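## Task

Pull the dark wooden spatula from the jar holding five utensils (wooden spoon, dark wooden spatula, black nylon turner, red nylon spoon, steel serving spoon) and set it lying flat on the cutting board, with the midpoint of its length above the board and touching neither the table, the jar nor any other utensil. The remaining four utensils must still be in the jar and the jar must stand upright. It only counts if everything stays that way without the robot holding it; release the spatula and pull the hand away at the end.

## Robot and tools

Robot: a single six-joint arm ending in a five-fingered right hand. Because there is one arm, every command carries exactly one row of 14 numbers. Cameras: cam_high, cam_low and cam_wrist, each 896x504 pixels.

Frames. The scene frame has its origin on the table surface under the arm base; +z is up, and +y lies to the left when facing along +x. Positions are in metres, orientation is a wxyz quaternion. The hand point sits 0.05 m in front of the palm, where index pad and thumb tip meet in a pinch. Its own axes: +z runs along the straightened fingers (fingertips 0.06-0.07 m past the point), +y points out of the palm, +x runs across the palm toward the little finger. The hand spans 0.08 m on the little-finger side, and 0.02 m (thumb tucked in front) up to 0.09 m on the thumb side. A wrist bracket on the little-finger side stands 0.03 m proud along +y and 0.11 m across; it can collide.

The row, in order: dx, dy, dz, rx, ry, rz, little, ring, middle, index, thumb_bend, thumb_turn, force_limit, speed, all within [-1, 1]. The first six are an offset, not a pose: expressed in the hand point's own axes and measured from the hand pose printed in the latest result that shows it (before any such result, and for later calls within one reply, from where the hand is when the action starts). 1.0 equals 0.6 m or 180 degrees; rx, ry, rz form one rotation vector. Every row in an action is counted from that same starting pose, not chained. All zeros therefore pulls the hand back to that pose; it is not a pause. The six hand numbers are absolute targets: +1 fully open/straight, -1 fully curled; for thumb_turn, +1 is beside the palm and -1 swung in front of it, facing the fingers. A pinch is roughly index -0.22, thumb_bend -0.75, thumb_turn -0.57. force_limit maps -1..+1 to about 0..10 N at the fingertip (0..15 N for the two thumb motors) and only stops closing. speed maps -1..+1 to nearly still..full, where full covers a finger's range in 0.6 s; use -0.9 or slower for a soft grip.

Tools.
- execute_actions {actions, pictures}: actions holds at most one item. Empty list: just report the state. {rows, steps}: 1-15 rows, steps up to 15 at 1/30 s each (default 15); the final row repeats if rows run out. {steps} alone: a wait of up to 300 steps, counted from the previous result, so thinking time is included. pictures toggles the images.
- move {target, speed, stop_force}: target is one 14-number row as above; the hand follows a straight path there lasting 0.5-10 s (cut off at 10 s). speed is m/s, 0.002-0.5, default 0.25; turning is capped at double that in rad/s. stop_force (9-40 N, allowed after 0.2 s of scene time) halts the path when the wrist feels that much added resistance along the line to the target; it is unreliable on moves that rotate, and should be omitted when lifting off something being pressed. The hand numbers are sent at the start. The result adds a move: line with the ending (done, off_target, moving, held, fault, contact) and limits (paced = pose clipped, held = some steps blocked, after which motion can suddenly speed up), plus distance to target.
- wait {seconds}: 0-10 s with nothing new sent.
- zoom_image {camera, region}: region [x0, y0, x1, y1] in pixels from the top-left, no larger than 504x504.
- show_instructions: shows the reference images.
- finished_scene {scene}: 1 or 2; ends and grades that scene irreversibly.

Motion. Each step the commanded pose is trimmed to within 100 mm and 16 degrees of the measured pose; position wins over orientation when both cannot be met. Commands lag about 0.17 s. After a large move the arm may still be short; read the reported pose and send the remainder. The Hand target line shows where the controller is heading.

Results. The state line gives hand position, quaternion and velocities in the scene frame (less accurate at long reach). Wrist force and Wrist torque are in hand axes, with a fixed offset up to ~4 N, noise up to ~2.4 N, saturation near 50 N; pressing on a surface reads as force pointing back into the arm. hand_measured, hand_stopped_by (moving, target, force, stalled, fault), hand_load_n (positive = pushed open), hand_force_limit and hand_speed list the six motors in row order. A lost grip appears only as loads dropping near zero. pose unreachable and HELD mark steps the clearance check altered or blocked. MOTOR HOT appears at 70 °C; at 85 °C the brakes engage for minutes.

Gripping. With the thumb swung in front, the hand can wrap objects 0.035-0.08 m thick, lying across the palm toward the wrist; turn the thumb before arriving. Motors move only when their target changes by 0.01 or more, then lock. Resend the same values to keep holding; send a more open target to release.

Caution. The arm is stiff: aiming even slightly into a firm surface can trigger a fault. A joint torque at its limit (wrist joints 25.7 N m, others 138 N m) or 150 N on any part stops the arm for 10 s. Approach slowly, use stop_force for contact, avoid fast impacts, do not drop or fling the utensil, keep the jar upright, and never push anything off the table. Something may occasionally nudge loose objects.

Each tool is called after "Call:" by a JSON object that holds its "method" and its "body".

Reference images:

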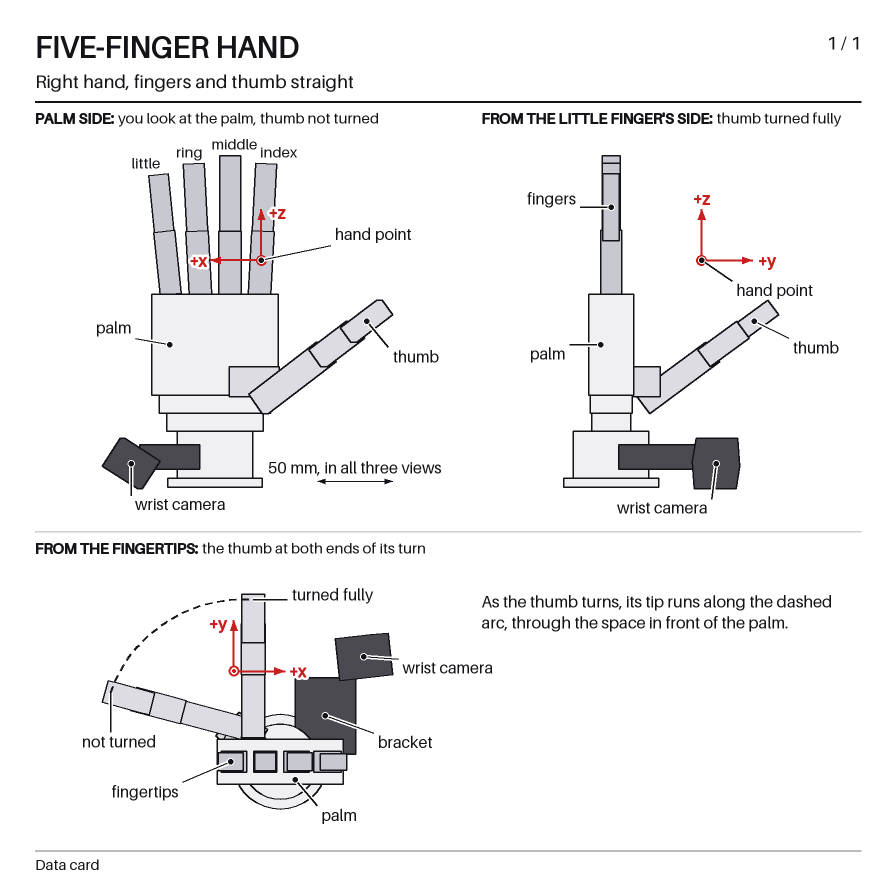

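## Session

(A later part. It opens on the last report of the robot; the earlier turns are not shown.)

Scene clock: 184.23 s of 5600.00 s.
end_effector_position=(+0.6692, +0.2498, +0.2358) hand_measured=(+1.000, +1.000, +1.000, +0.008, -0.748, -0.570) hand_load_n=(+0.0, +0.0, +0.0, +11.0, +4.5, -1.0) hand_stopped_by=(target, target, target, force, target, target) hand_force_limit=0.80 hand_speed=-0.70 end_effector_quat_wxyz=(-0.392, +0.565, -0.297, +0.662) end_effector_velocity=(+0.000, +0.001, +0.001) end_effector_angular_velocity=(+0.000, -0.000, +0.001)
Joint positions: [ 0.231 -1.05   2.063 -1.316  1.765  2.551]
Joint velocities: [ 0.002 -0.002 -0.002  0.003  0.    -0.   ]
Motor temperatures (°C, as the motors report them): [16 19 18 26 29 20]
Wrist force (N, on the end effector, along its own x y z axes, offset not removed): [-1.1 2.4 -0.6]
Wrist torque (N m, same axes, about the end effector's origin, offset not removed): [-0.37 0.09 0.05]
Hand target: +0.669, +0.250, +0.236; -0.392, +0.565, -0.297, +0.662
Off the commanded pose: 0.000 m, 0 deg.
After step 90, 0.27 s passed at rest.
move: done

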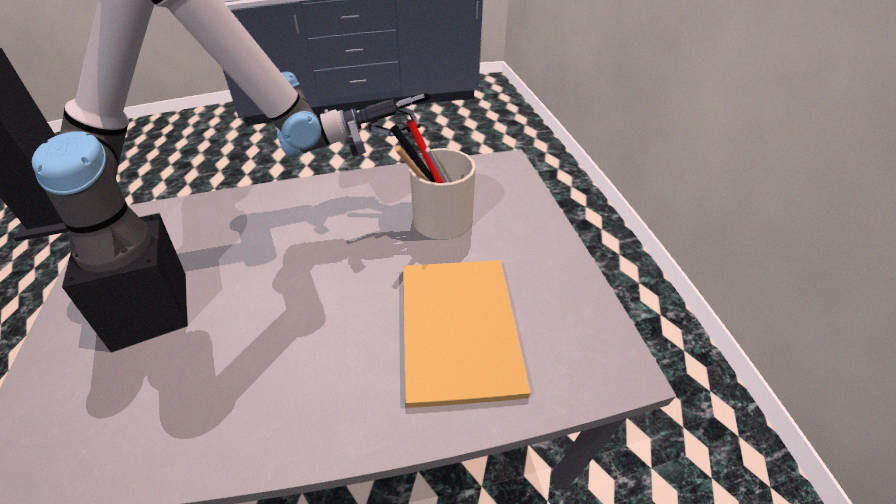

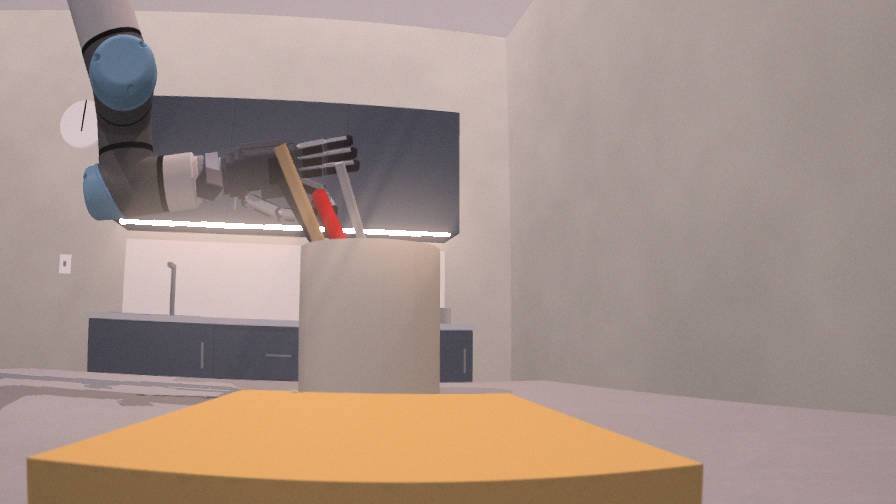

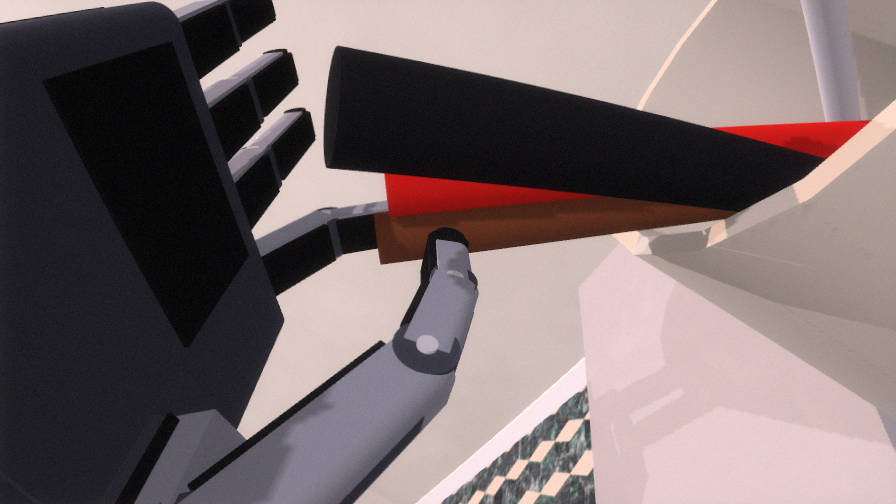

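Call:
{"method": "move", "body": {"target": [0, -0.082, -0.014, 0, 0, 0, 1, 1, 1, -0.3, -0.75, -0.57, 0.8, -0.7], "speed": 0.04}}

Scene clock: 187.03 s of 5600.00 s.
end_effector_position=(+0.6519, +0.2747, +0.2752) hand_measured=(+1.000, +1.000, +1.000, +0.008, -0.746, -0.570) hand_load_n=(+0.0, +0.0, +0.0, +8.0, +8.0, +0.5) hand_stopped_by=(target, target, target, force, target, target) hand_force_limit=0.80 hand_speed=-0.70 end_effector_quat_wxyz=(-0.392, +0.565, -0.297, +0.662) end_effector_velocity=(-0.001, +0.002, +0.002) end_effector_angular_velocity=(+0.001, -0.001, +0.002)
Joint positions: [ 0.296 -1.142  2.065 -1.231  1.826  2.531]
Joint velocities: [ 0.004 -0.004 -0.001  0.003  0.002 -0.001]
Motor temperatures (°C, as the motors report them): [16 19 18 26 29 20]
Wrist force (N, on the end effector, along its own x y z axes, offset not removed): [-1.0 2.3 -0.4]
Wrist torque (N m, same axes, about the end effector's origin, offset not removed): [-0.14 0.15 0.03]
Hand target: +0.652, +0.275, +0.275; -0.392, +0.565, -0.297, +0.662
Off the commanded pose: 0.000 m, 0 deg.
move: done

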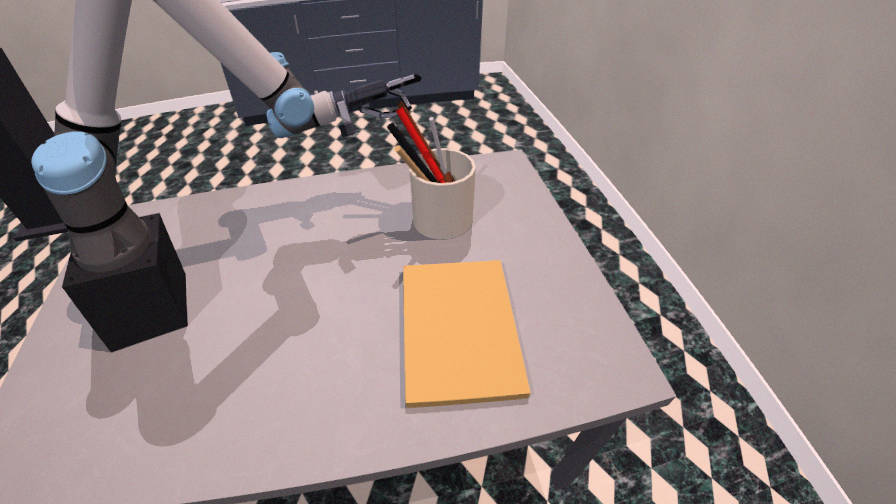

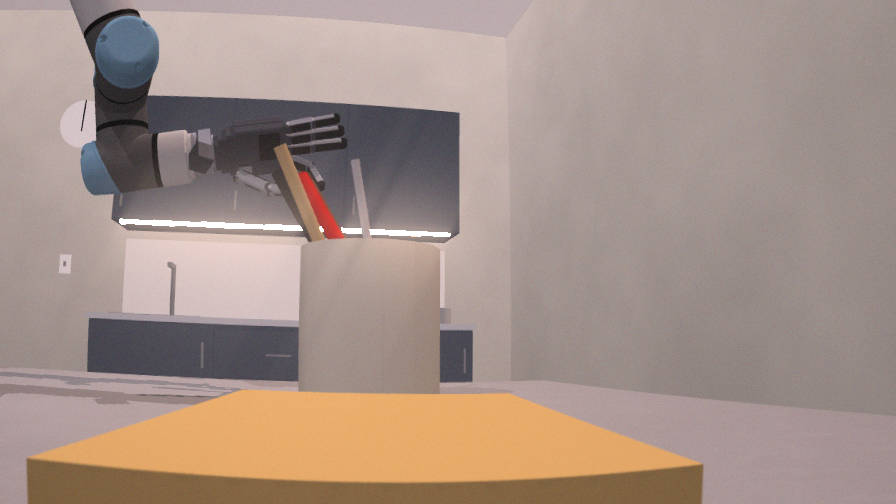

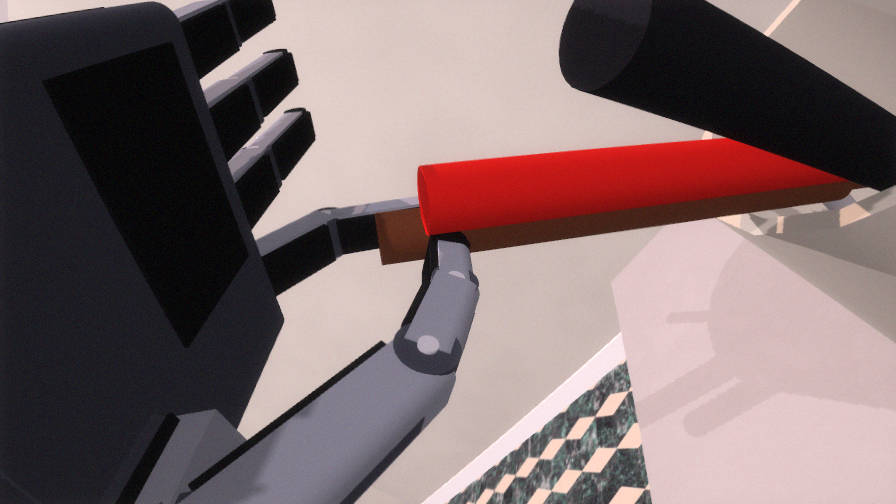

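Call:
{"method": "zoom_image", "body": {"camera": "cam_high", "region": [360, 70, 490, 200]}}

Region (360, 70, 490, 200) of cam_high's 896x504 image, scaled by 3.877, with more detail than that image has.

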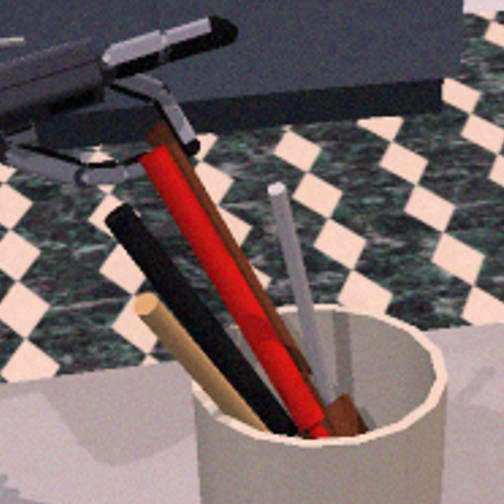

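Call:
{"method": "move", "body": {"target": [0.1055, 0.0277, 0.0715, -0.0441, -0.0118, 0.0696, 1, 1, 1, -0.3, -0.75, -0.57, 0.8, -0.7], "speed": 0.06}}

Scene clock: 220.03 s of 5600.00 s.
end_effector_position=(+0.6936, +0.2144, +0.3018) hand_measured=(+1.000, +1.000, +1.000, +0.008, -0.746, -0.570) hand_load_n=(+0.0, +0.0, +0.0, +8.5, +6.5, -0.5) hand_stopped_by=(target, target, target, force, target, target) hand_force_limit=0.80 hand_speed=-0.70 end_effector_quat_wxyz=(-0.427, +0.568, -0.394, +0.583) end_effector_velocity=(+0.001, -0.000, +0.001) end_effector_angular_velocity=(+0.005, +0.003, +0.002)
Joint positions: [ 0.121 -1.247  1.974 -0.884  1.685  2.816]
Joint velocities: [-0.003 -0.002 -0.003  0.009 -0.005  0.006]
Motor temperatures (°C, as the motors report them): [16 19 18 26 29 20]
Wrist force (N, on the end effector, along its own x y z axes, offset not removed): [-1.3 1.7 1.3]
Wrist torque (N m, same axes, about the end effector's origin, offset not removed): [-0.04 0.04 0.04]
Hand target: +0.694, +0.214, +0.302; -0.427, +0.568, -0.394, +0.583
Off the commanded pose: 0.000 m, 0 deg.
After step 90, 27.47 s passed at rest.
move: done

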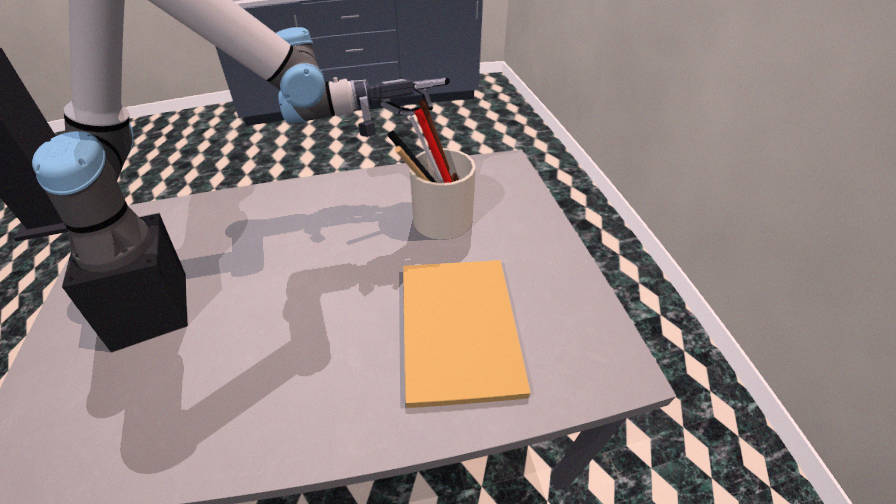

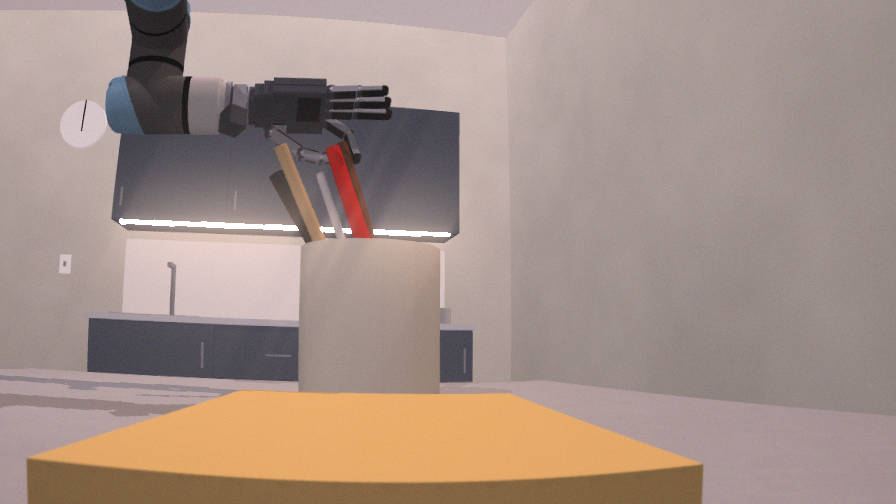

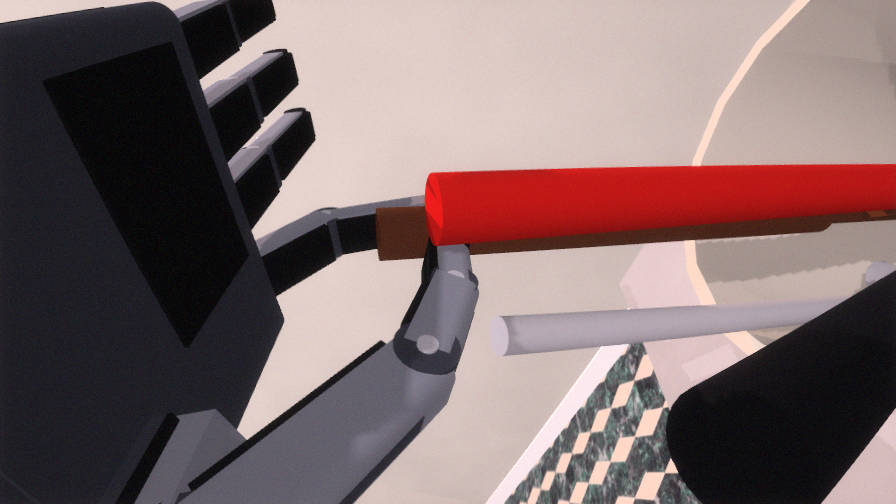

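Call:
{"method": "zoom_image", "body": {"camera": "cam_high", "region": [370, 70, 500, 200]}}

Region (370, 70, 500, 200) of cam_high's 896x504 image, scaled by 3.877, with more detail than that image has.

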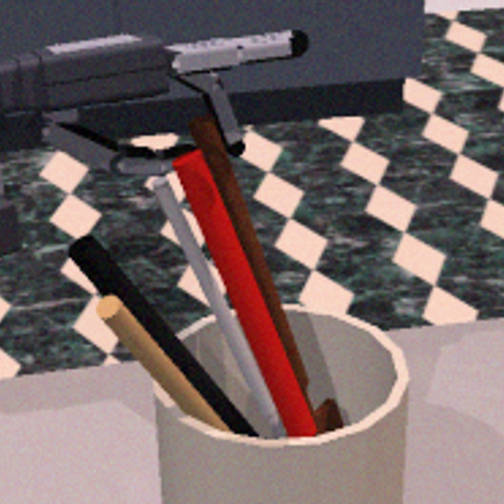

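Call:
{"method": "move", "body": {"target": [0.139, 0.022, 0, 0, 0, 0.1, 1, 1, 1, -0.3, -0.75, -0.57, 0.8, -0.7], "speed": 0.06}}

Scene clock: 234.57 s of 5600.00 s.
end_effector_position=(+0.6952, +0.1315, +0.3164) hand_measured=(+1.000, +1.000, +1.000, +0.008, -0.746, -0.570) hand_load_n=(+0.0, +0.0, +0.0, +9.0, +6.5, +0.0) hand_stopped_by=(target, target, target, force, target, target) hand_force_limit=0.80 hand_speed=-0.70 end_effector_quat_wxyz=(+0.513, -0.499, +0.478, -0.509) end_effector_velocity=(-0.000, -0.001, +0.001) end_effector_angular_velocity=(+0.007, -0.000, +0.001)
Joint positions: [-0.121 -1.321  2.058 -0.895  1.446  3.168]
Joint velocities: [-0.005 -0.002  0.001  0.    -0.006  0.007]
Motor temperatures (°C, as the motors report them): [16 19 18 26 29 20]
Wrist force (N, on the end effector, along its own x y z axes, offset not removed): [-1.0 -0.4 1.7]
Wrist torque (N m, same axes, about the end effector's origin, offset not removed): [-0.32 0.05 0.01]
Hand target: +0.695, +0.131, +0.316; +0.513, -0.499, +0.478, -0.509
Off the commanded pose: 0.000 m, 0 deg.
After step 90, 8.57 s passed at rest.
move: done

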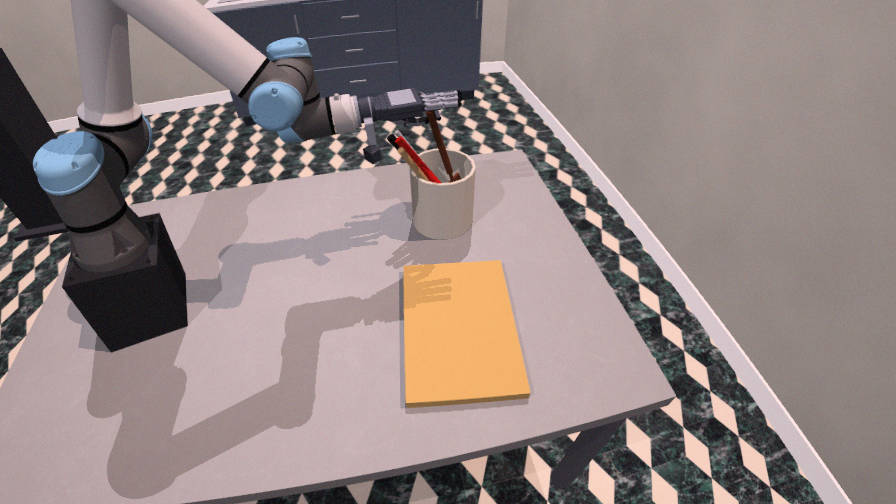

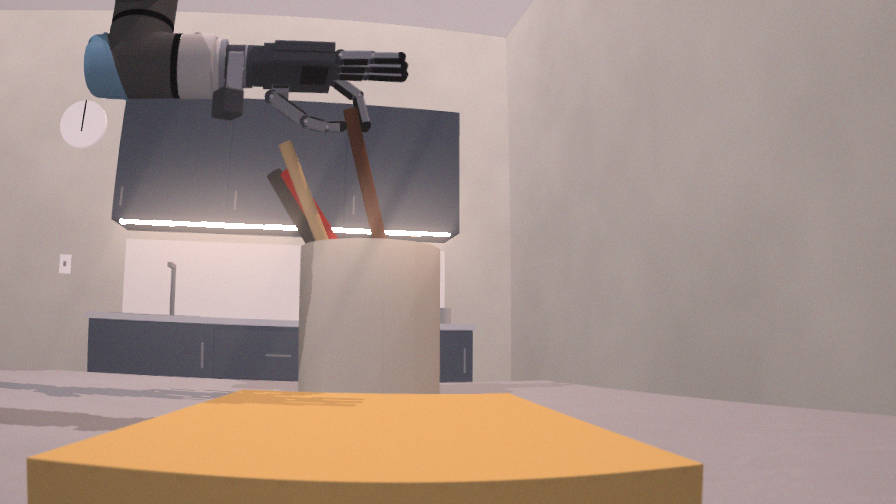

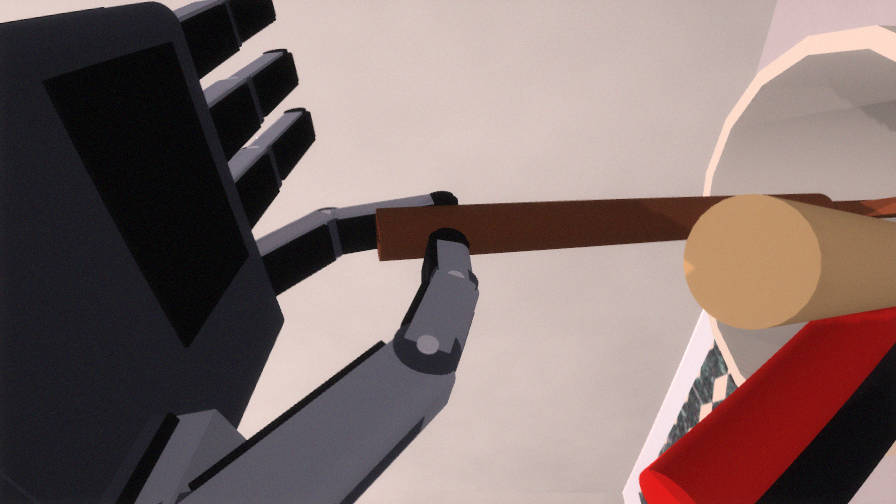

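Call:
{"method": "zoom_image", "body": {"camera": "cam_high", "region": [375, 90, 495, 200]}}

Region (375, 90, 495, 200) of cam_high's 896x504 image, scaled by 4.200, with more detail than that image has; it fills the top 462 rows of this view, and the rest is white.

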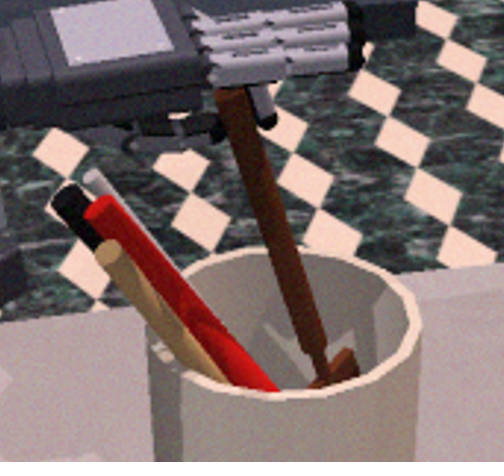

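Call:
{"method": "move", "body": {"target": [0, -0.117, 0.006, 0, 0, 0, 1, 1, 1, -0.3, -0.75, -0.57, 0.8, -0.7], "speed": 0.05}}

Scene clock: 239.13 s of 5600.00 s.
end_effector_position=(+0.6956, +0.1327, +0.3865) hand_measured=(+1.000, +1.000, +1.000, +0.008, -0.746, -0.570) hand_load_n=(+0.0, +0.0, +0.0, +8.5, +6.0, +0.0) hand_stopped_by=(target, target, target, force, target, target) hand_force_limit=0.80 hand_speed=-0.70 end_effector_quat_wxyz=(+0.513, -0.499, +0.478, -0.509) end_effector_velocity=(+0.000, +0.001, +0.002) end_effector_angular_velocity=(+0.000, -0.001, +0.001)
Joint positions: [-0.125 -1.447  1.993 -0.705  1.443  3.168]
Joint velocities: [ 0.001 -0.003 -0.003  0.005 -0.     0.   ]
Motor temperatures (°C, as the motors report them): [16 19 18 26 29 20]
Wrist force (N, on the end effector, along its own x y z axes, offset not removed): [-1.0 0.1 -0.2]
Wrist torque (N m, same axes, about the end effector's origin, offset not removed): [-0.18 0.07 -0.03]
Hand target: +0.696, +0.133, +0.387; +0.513, -0.499, +0.478, -0.509
Off the commanded pose: 0.000 m, 0 deg.
move: done

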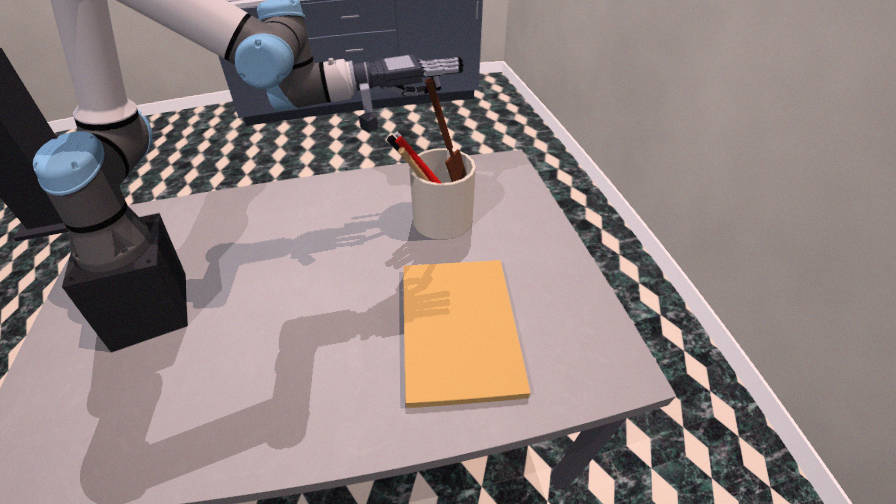

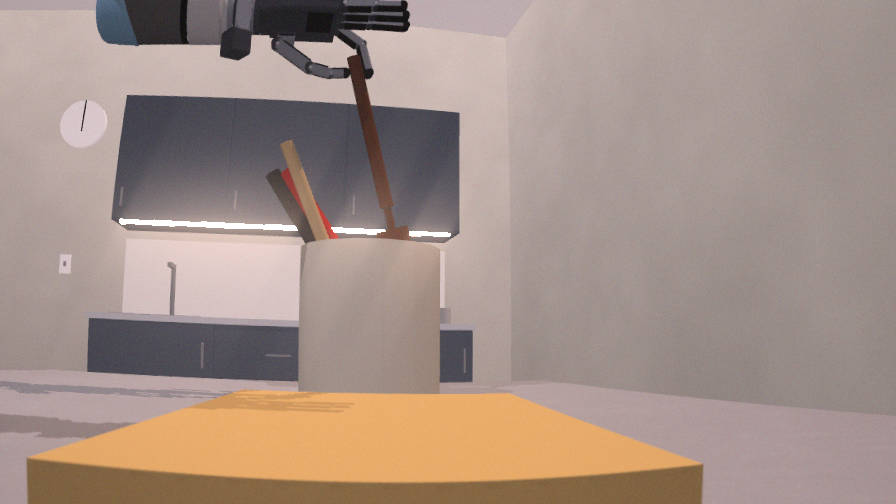

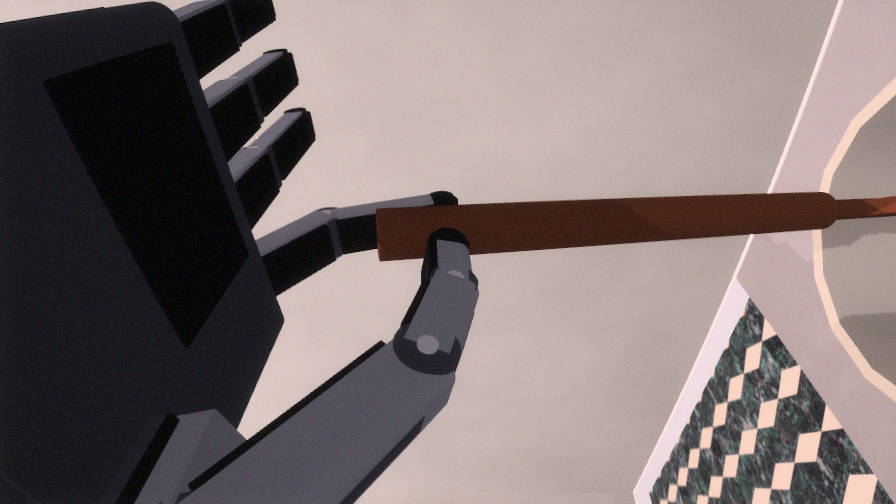

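Call:
{"method": "move", "body": {"target": [0, -0.18, 0.008, 0, 0, 0, 1, 1, 1, -0.3, -0.75, -0.57, 0.8, -0.7], "speed": 0.09}}

Scene clock: 242.93 s of 5600.00 s.
end_effector_position=(+0.6954, +0.1347, +0.4943) hand_measured=(+1.000, +1.000, +1.000, +0.008, -0.746, -0.570) hand_load_n=(+0.0, +0.0, +0.0, +8.5, +6.0, +0.0) hand_stopped_by=(target, target, target, force, target, target) hand_force_limit=0.80 hand_speed=-0.70 end_effector_quat_wxyz=(+0.513, -0.499, +0.478, -0.509) end_effector_velocity=(-0.000, +0.000, +0.003) end_effector_angular_velocity=(-0.000, -0.001, +0.001)
Joint positions: [-0.13  -1.581  1.839 -0.416  1.437  3.169]
Joint velocities: [ 0.    -0.002 -0.004  0.006 -0.    -0.   ]
Motor temperatures (°C, as the motors report them): [16 19 18 26 29 20]
Wrist force (N, on the end effector, along its own x y z axes, offset not removed): [-1.7 0.0 1.2]
Wrist torque (N m, same axes, about the end effector's origin, offset not removed): [-0.25 0.23 -0.09]
Hand target: +0.695, +0.135, +0.495; +0.513, -0.499, +0.478, -0.509
Off the commanded pose: 0.000 m, 0 deg.
move: done

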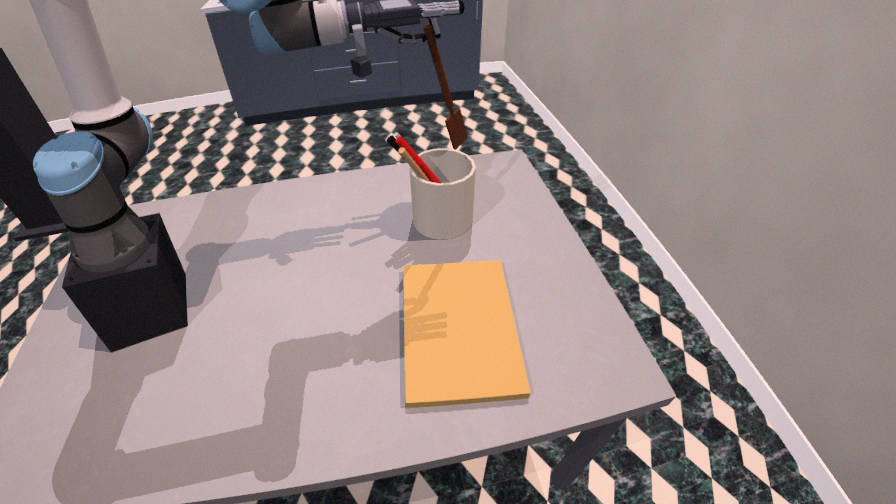

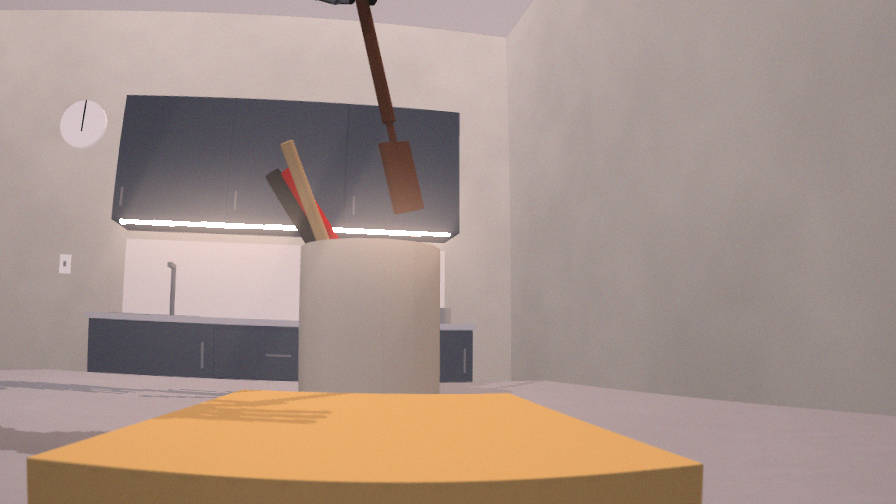

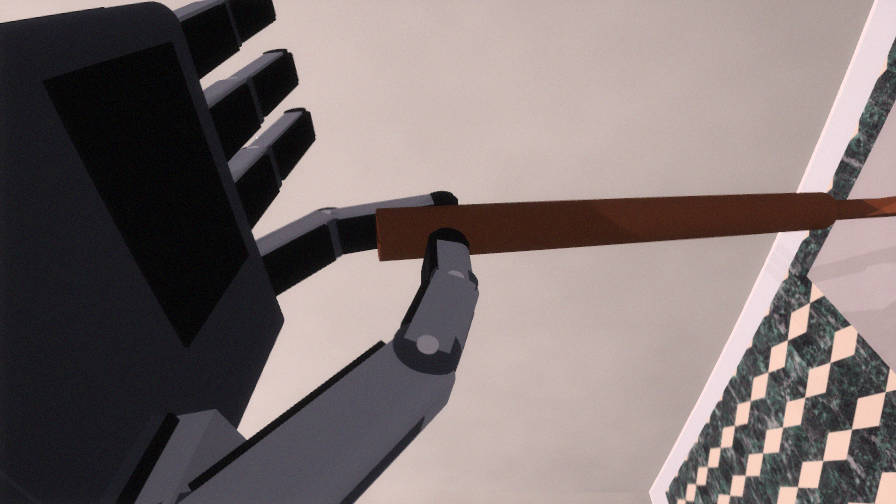

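Call:
{"method": "move", "body": {"target": [0.2897, 0.0253, -0.0667, 0.0233, -0.1008, -0.1276, 1, 1, 1, -0.35, -0.75, -0.57, 1.0, -0.8], "speed": 0.15}}

Scene clock: 314.67 s of 5600.00 s.
end_effector_position=(+0.6608, -0.0399, +0.4805) hand_measured=(+1.000, +1.000, +1.000, +0.002, -0.746, -0.570) hand_load_n=(+0.0, +0.0, +0.0, +11.0, +6.5, +0.0) hand_stopped_by=(target, target, target, force, target, target) hand_force_limit=1.00 hand_speed=-0.80 end_effector_quat_wxyz=(-0.488, +0.638, -0.264, +0.533) end_effector_velocity=(-0.000, -0.002, +0.001) end_effector_angular_velocity=(-0.003, -0.002, +0.003)
Joint positions: [-0.695 -1.611  1.917 -0.605  0.564  2.947]
Joint velocities: [-0.006 -0.    -0.    -0.005 -0.009  0.003]
Motor temperatures (°C, as the motors report them): [16 20 18 26 29 20]
Wrist force (N, on the end effector, along its own x y z axes, offset not removed): [-2.3 -0.6 1.0]
Wrist torque (N m, same axes, about the end effector's origin, offset not removed): [-0.22 0.32 -0.02]
Hand target: +0.661, -0.040, +0.480; -0.488, +0.638, -0.264, +0.533
Off the commanded pose: 0.001 m, 0 deg.
After step 90, 66.53 s passed at rest.
move: done

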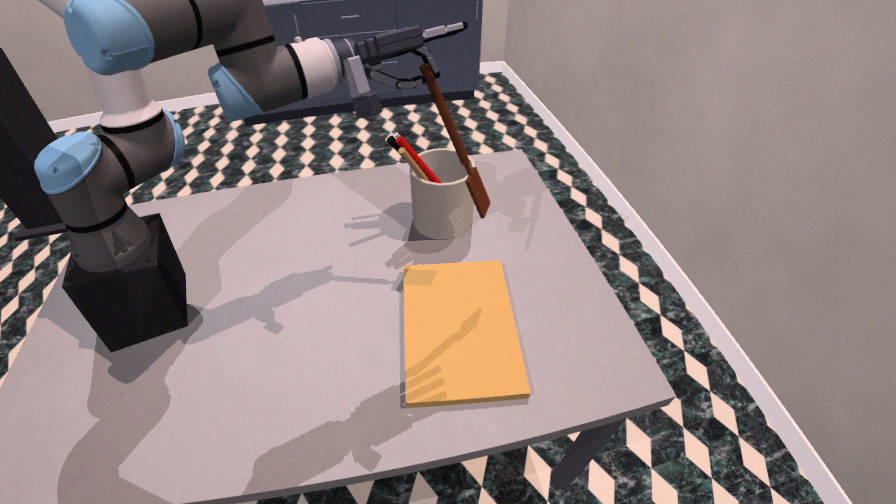

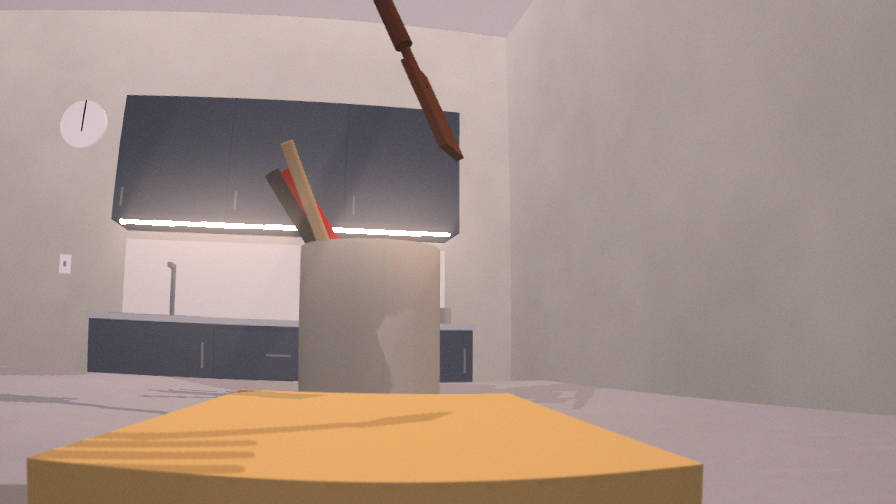

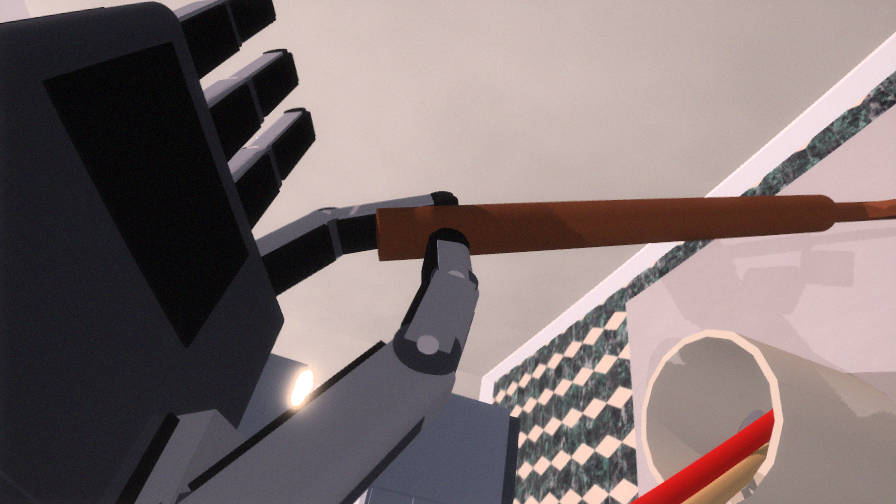

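Call:
{"method": "move", "body": {"target": [-0.1428, 0.3587, -0.1562, 0, 0, -0.1944, 1, 1, 1, -0.35, -0.75, -0.57, 1.0, -0.8], "speed": 0.15}}

Scene clock: 329.67 s of 5600.00 s.
end_effector_position=(+0.5872, -0.0811, +0.2455) hand_measured=(+1.000, +1.000, +1.000, +0.002, -0.746, -0.570) hand_load_n=(+0.0, +0.0, +0.0, +12.0, +5.0, +0.0) hand_stopped_by=(target, target, target, force, target, target) hand_force_limit=1.00 hand_speed=-0.80 end_effector_quat_wxyz=(-0.305, +0.689, -0.060, +0.655) end_effector_velocity=(-0.000, +0.001, -0.002) end_effector_angular_velocity=(+0.000, -0.006, +0.003)
Joint positions: [-0.8   -1.271  2.404 -1.49   0.466  2.404]
Joint velocities: [ 0.     0.012  0.005 -0.03  -0.001  0.01 ]
Motor temperatures (°C, as the motors report them): [16 20 18 26 29 20]
Wrist force (N, on the end effector, along its own x y z axes, offset not removed): [-2.3 -0.1 -0.6]
Wrist torque (N m, same axes, about the end effector's origin, offset not removed): [-0.02 0.46 -0.07]
Hand target: +0.587, -0.081, +0.245; -0.305, +0.688, -0.060, +0.655
Off the commanded pose: 0.000 m, 0 deg.
After step 90, 9.47 s passed at rest.
move: done

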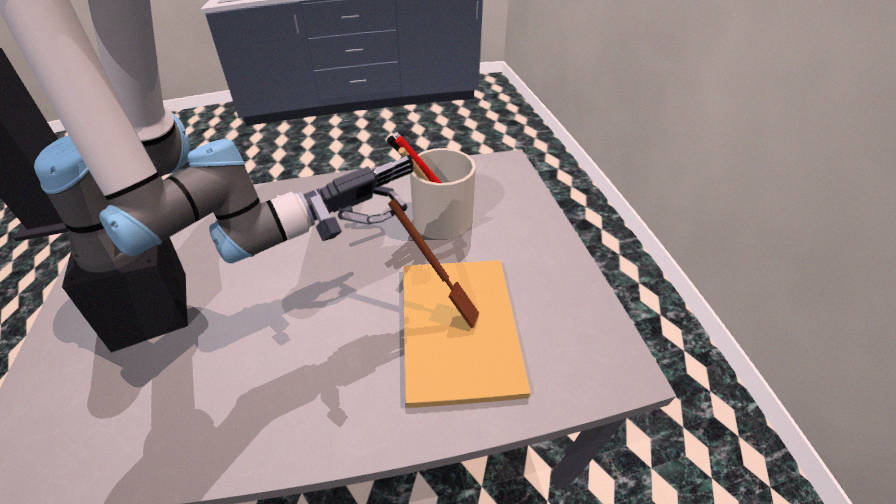

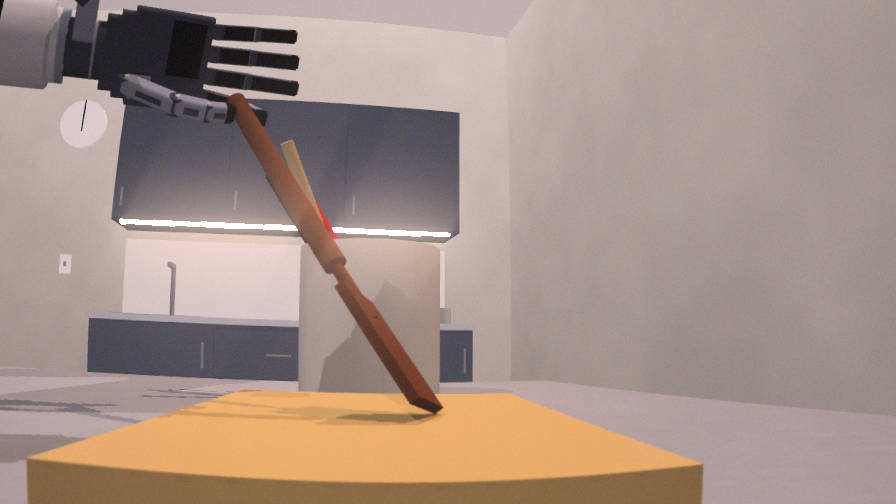

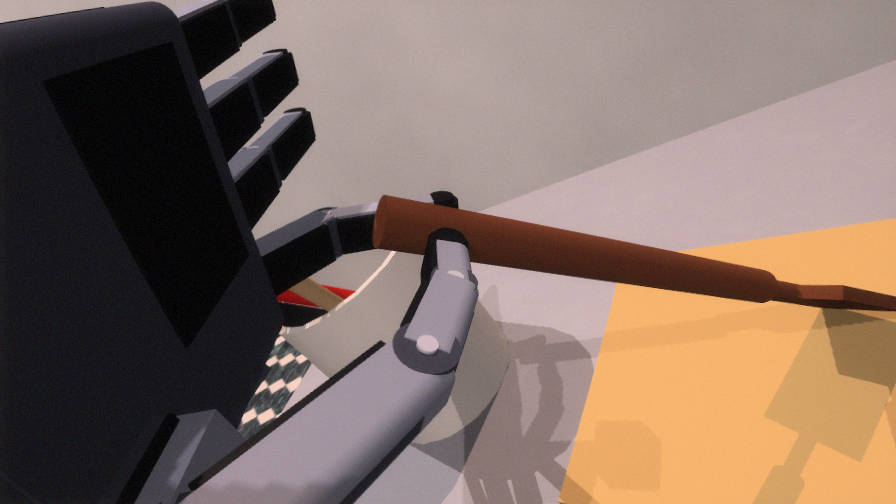

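Call:
{"method": "move", "body": {"target": [-0.1332, -0.054, -0.006, 0, 0, 0, 1, 1, 1, -0.35, -0.75, -0.57, 1.0, -0.8], "speed": 0.06}}

Scene clock: 354.93 s of 5600.00 s.
end_effector_position=(+0.5628, -0.0178, +0.1925) hand_measured=(+1.000, +1.000, +1.000, +0.002, -0.746, -0.570) hand_load_n=(+0.0, +0.0, +0.0, +11.0, +5.5, +0.0) hand_stopped_by=(target, target, target, force, target, target) hand_force_limit=1.00 hand_speed=-0.80 end_effector_quat_wxyz=(-0.305, +0.689, -0.061, +0.655) end_effector_velocity=(-0.000, +0.001, -0.001) end_effector_angular_velocity=(+0.001, -0.001, -0.000)
Joint positions: [-0.681 -1.13   2.506 -1.668  0.578  2.328]
Joint velocities: [ 0.003  0.005  0.001 -0.007  0.003 -0.   ]
Motor temperatures (°C, as the motors report them): [16 20 18 26 29 20]
Wrist force (N, on the end effector, along its own x y z axes, offset not removed): [-1.3 0.0 1.4]
Wrist torque (N m, same axes, about the end effector's origin, offset not removed): [-0.30 0.18 -0.02]
Hand target: +0.563, -0.018, +0.192; -0.305, +0.689, -0.061, +0.655
Off the commanded pose: 0.000 m, 0 deg.
After step 90, 20.43 s passed at rest.
move: done

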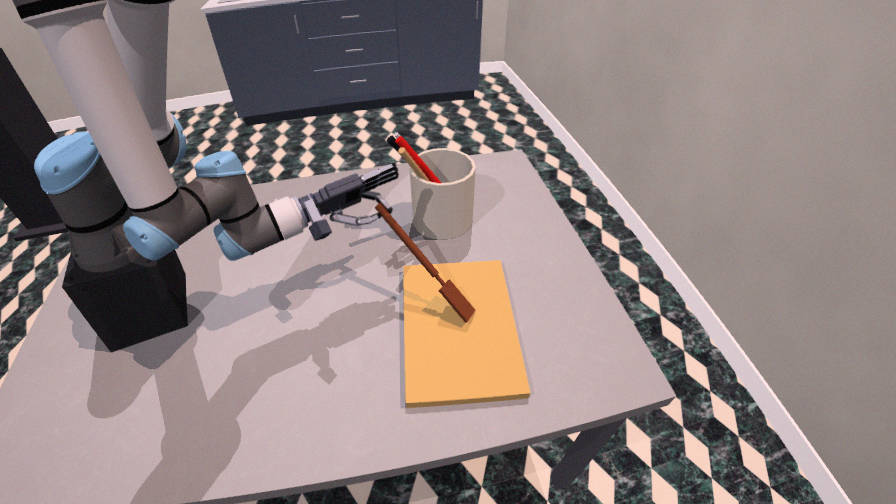

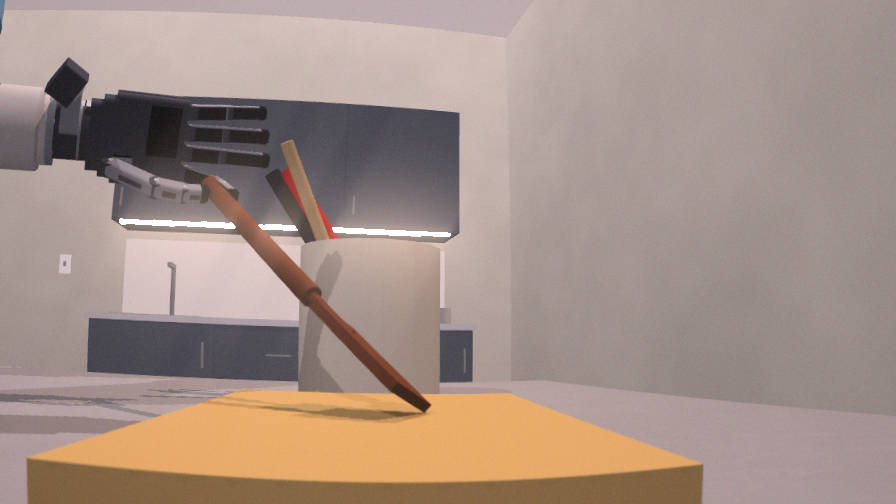

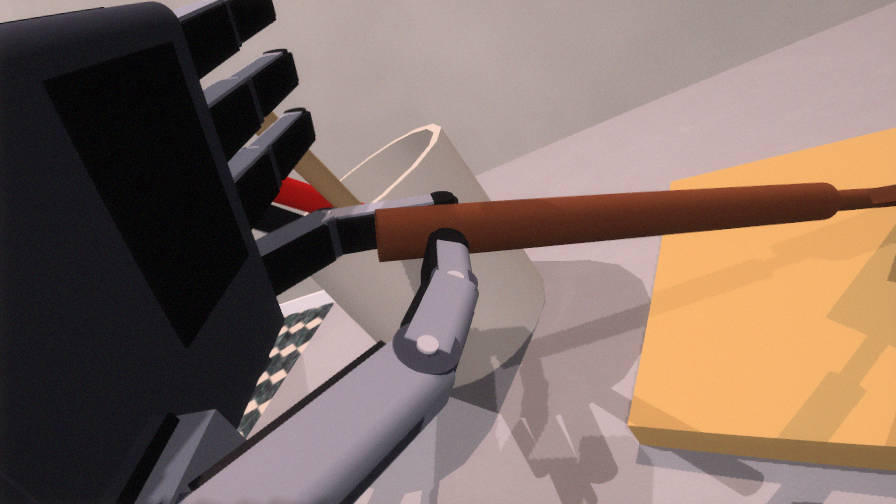

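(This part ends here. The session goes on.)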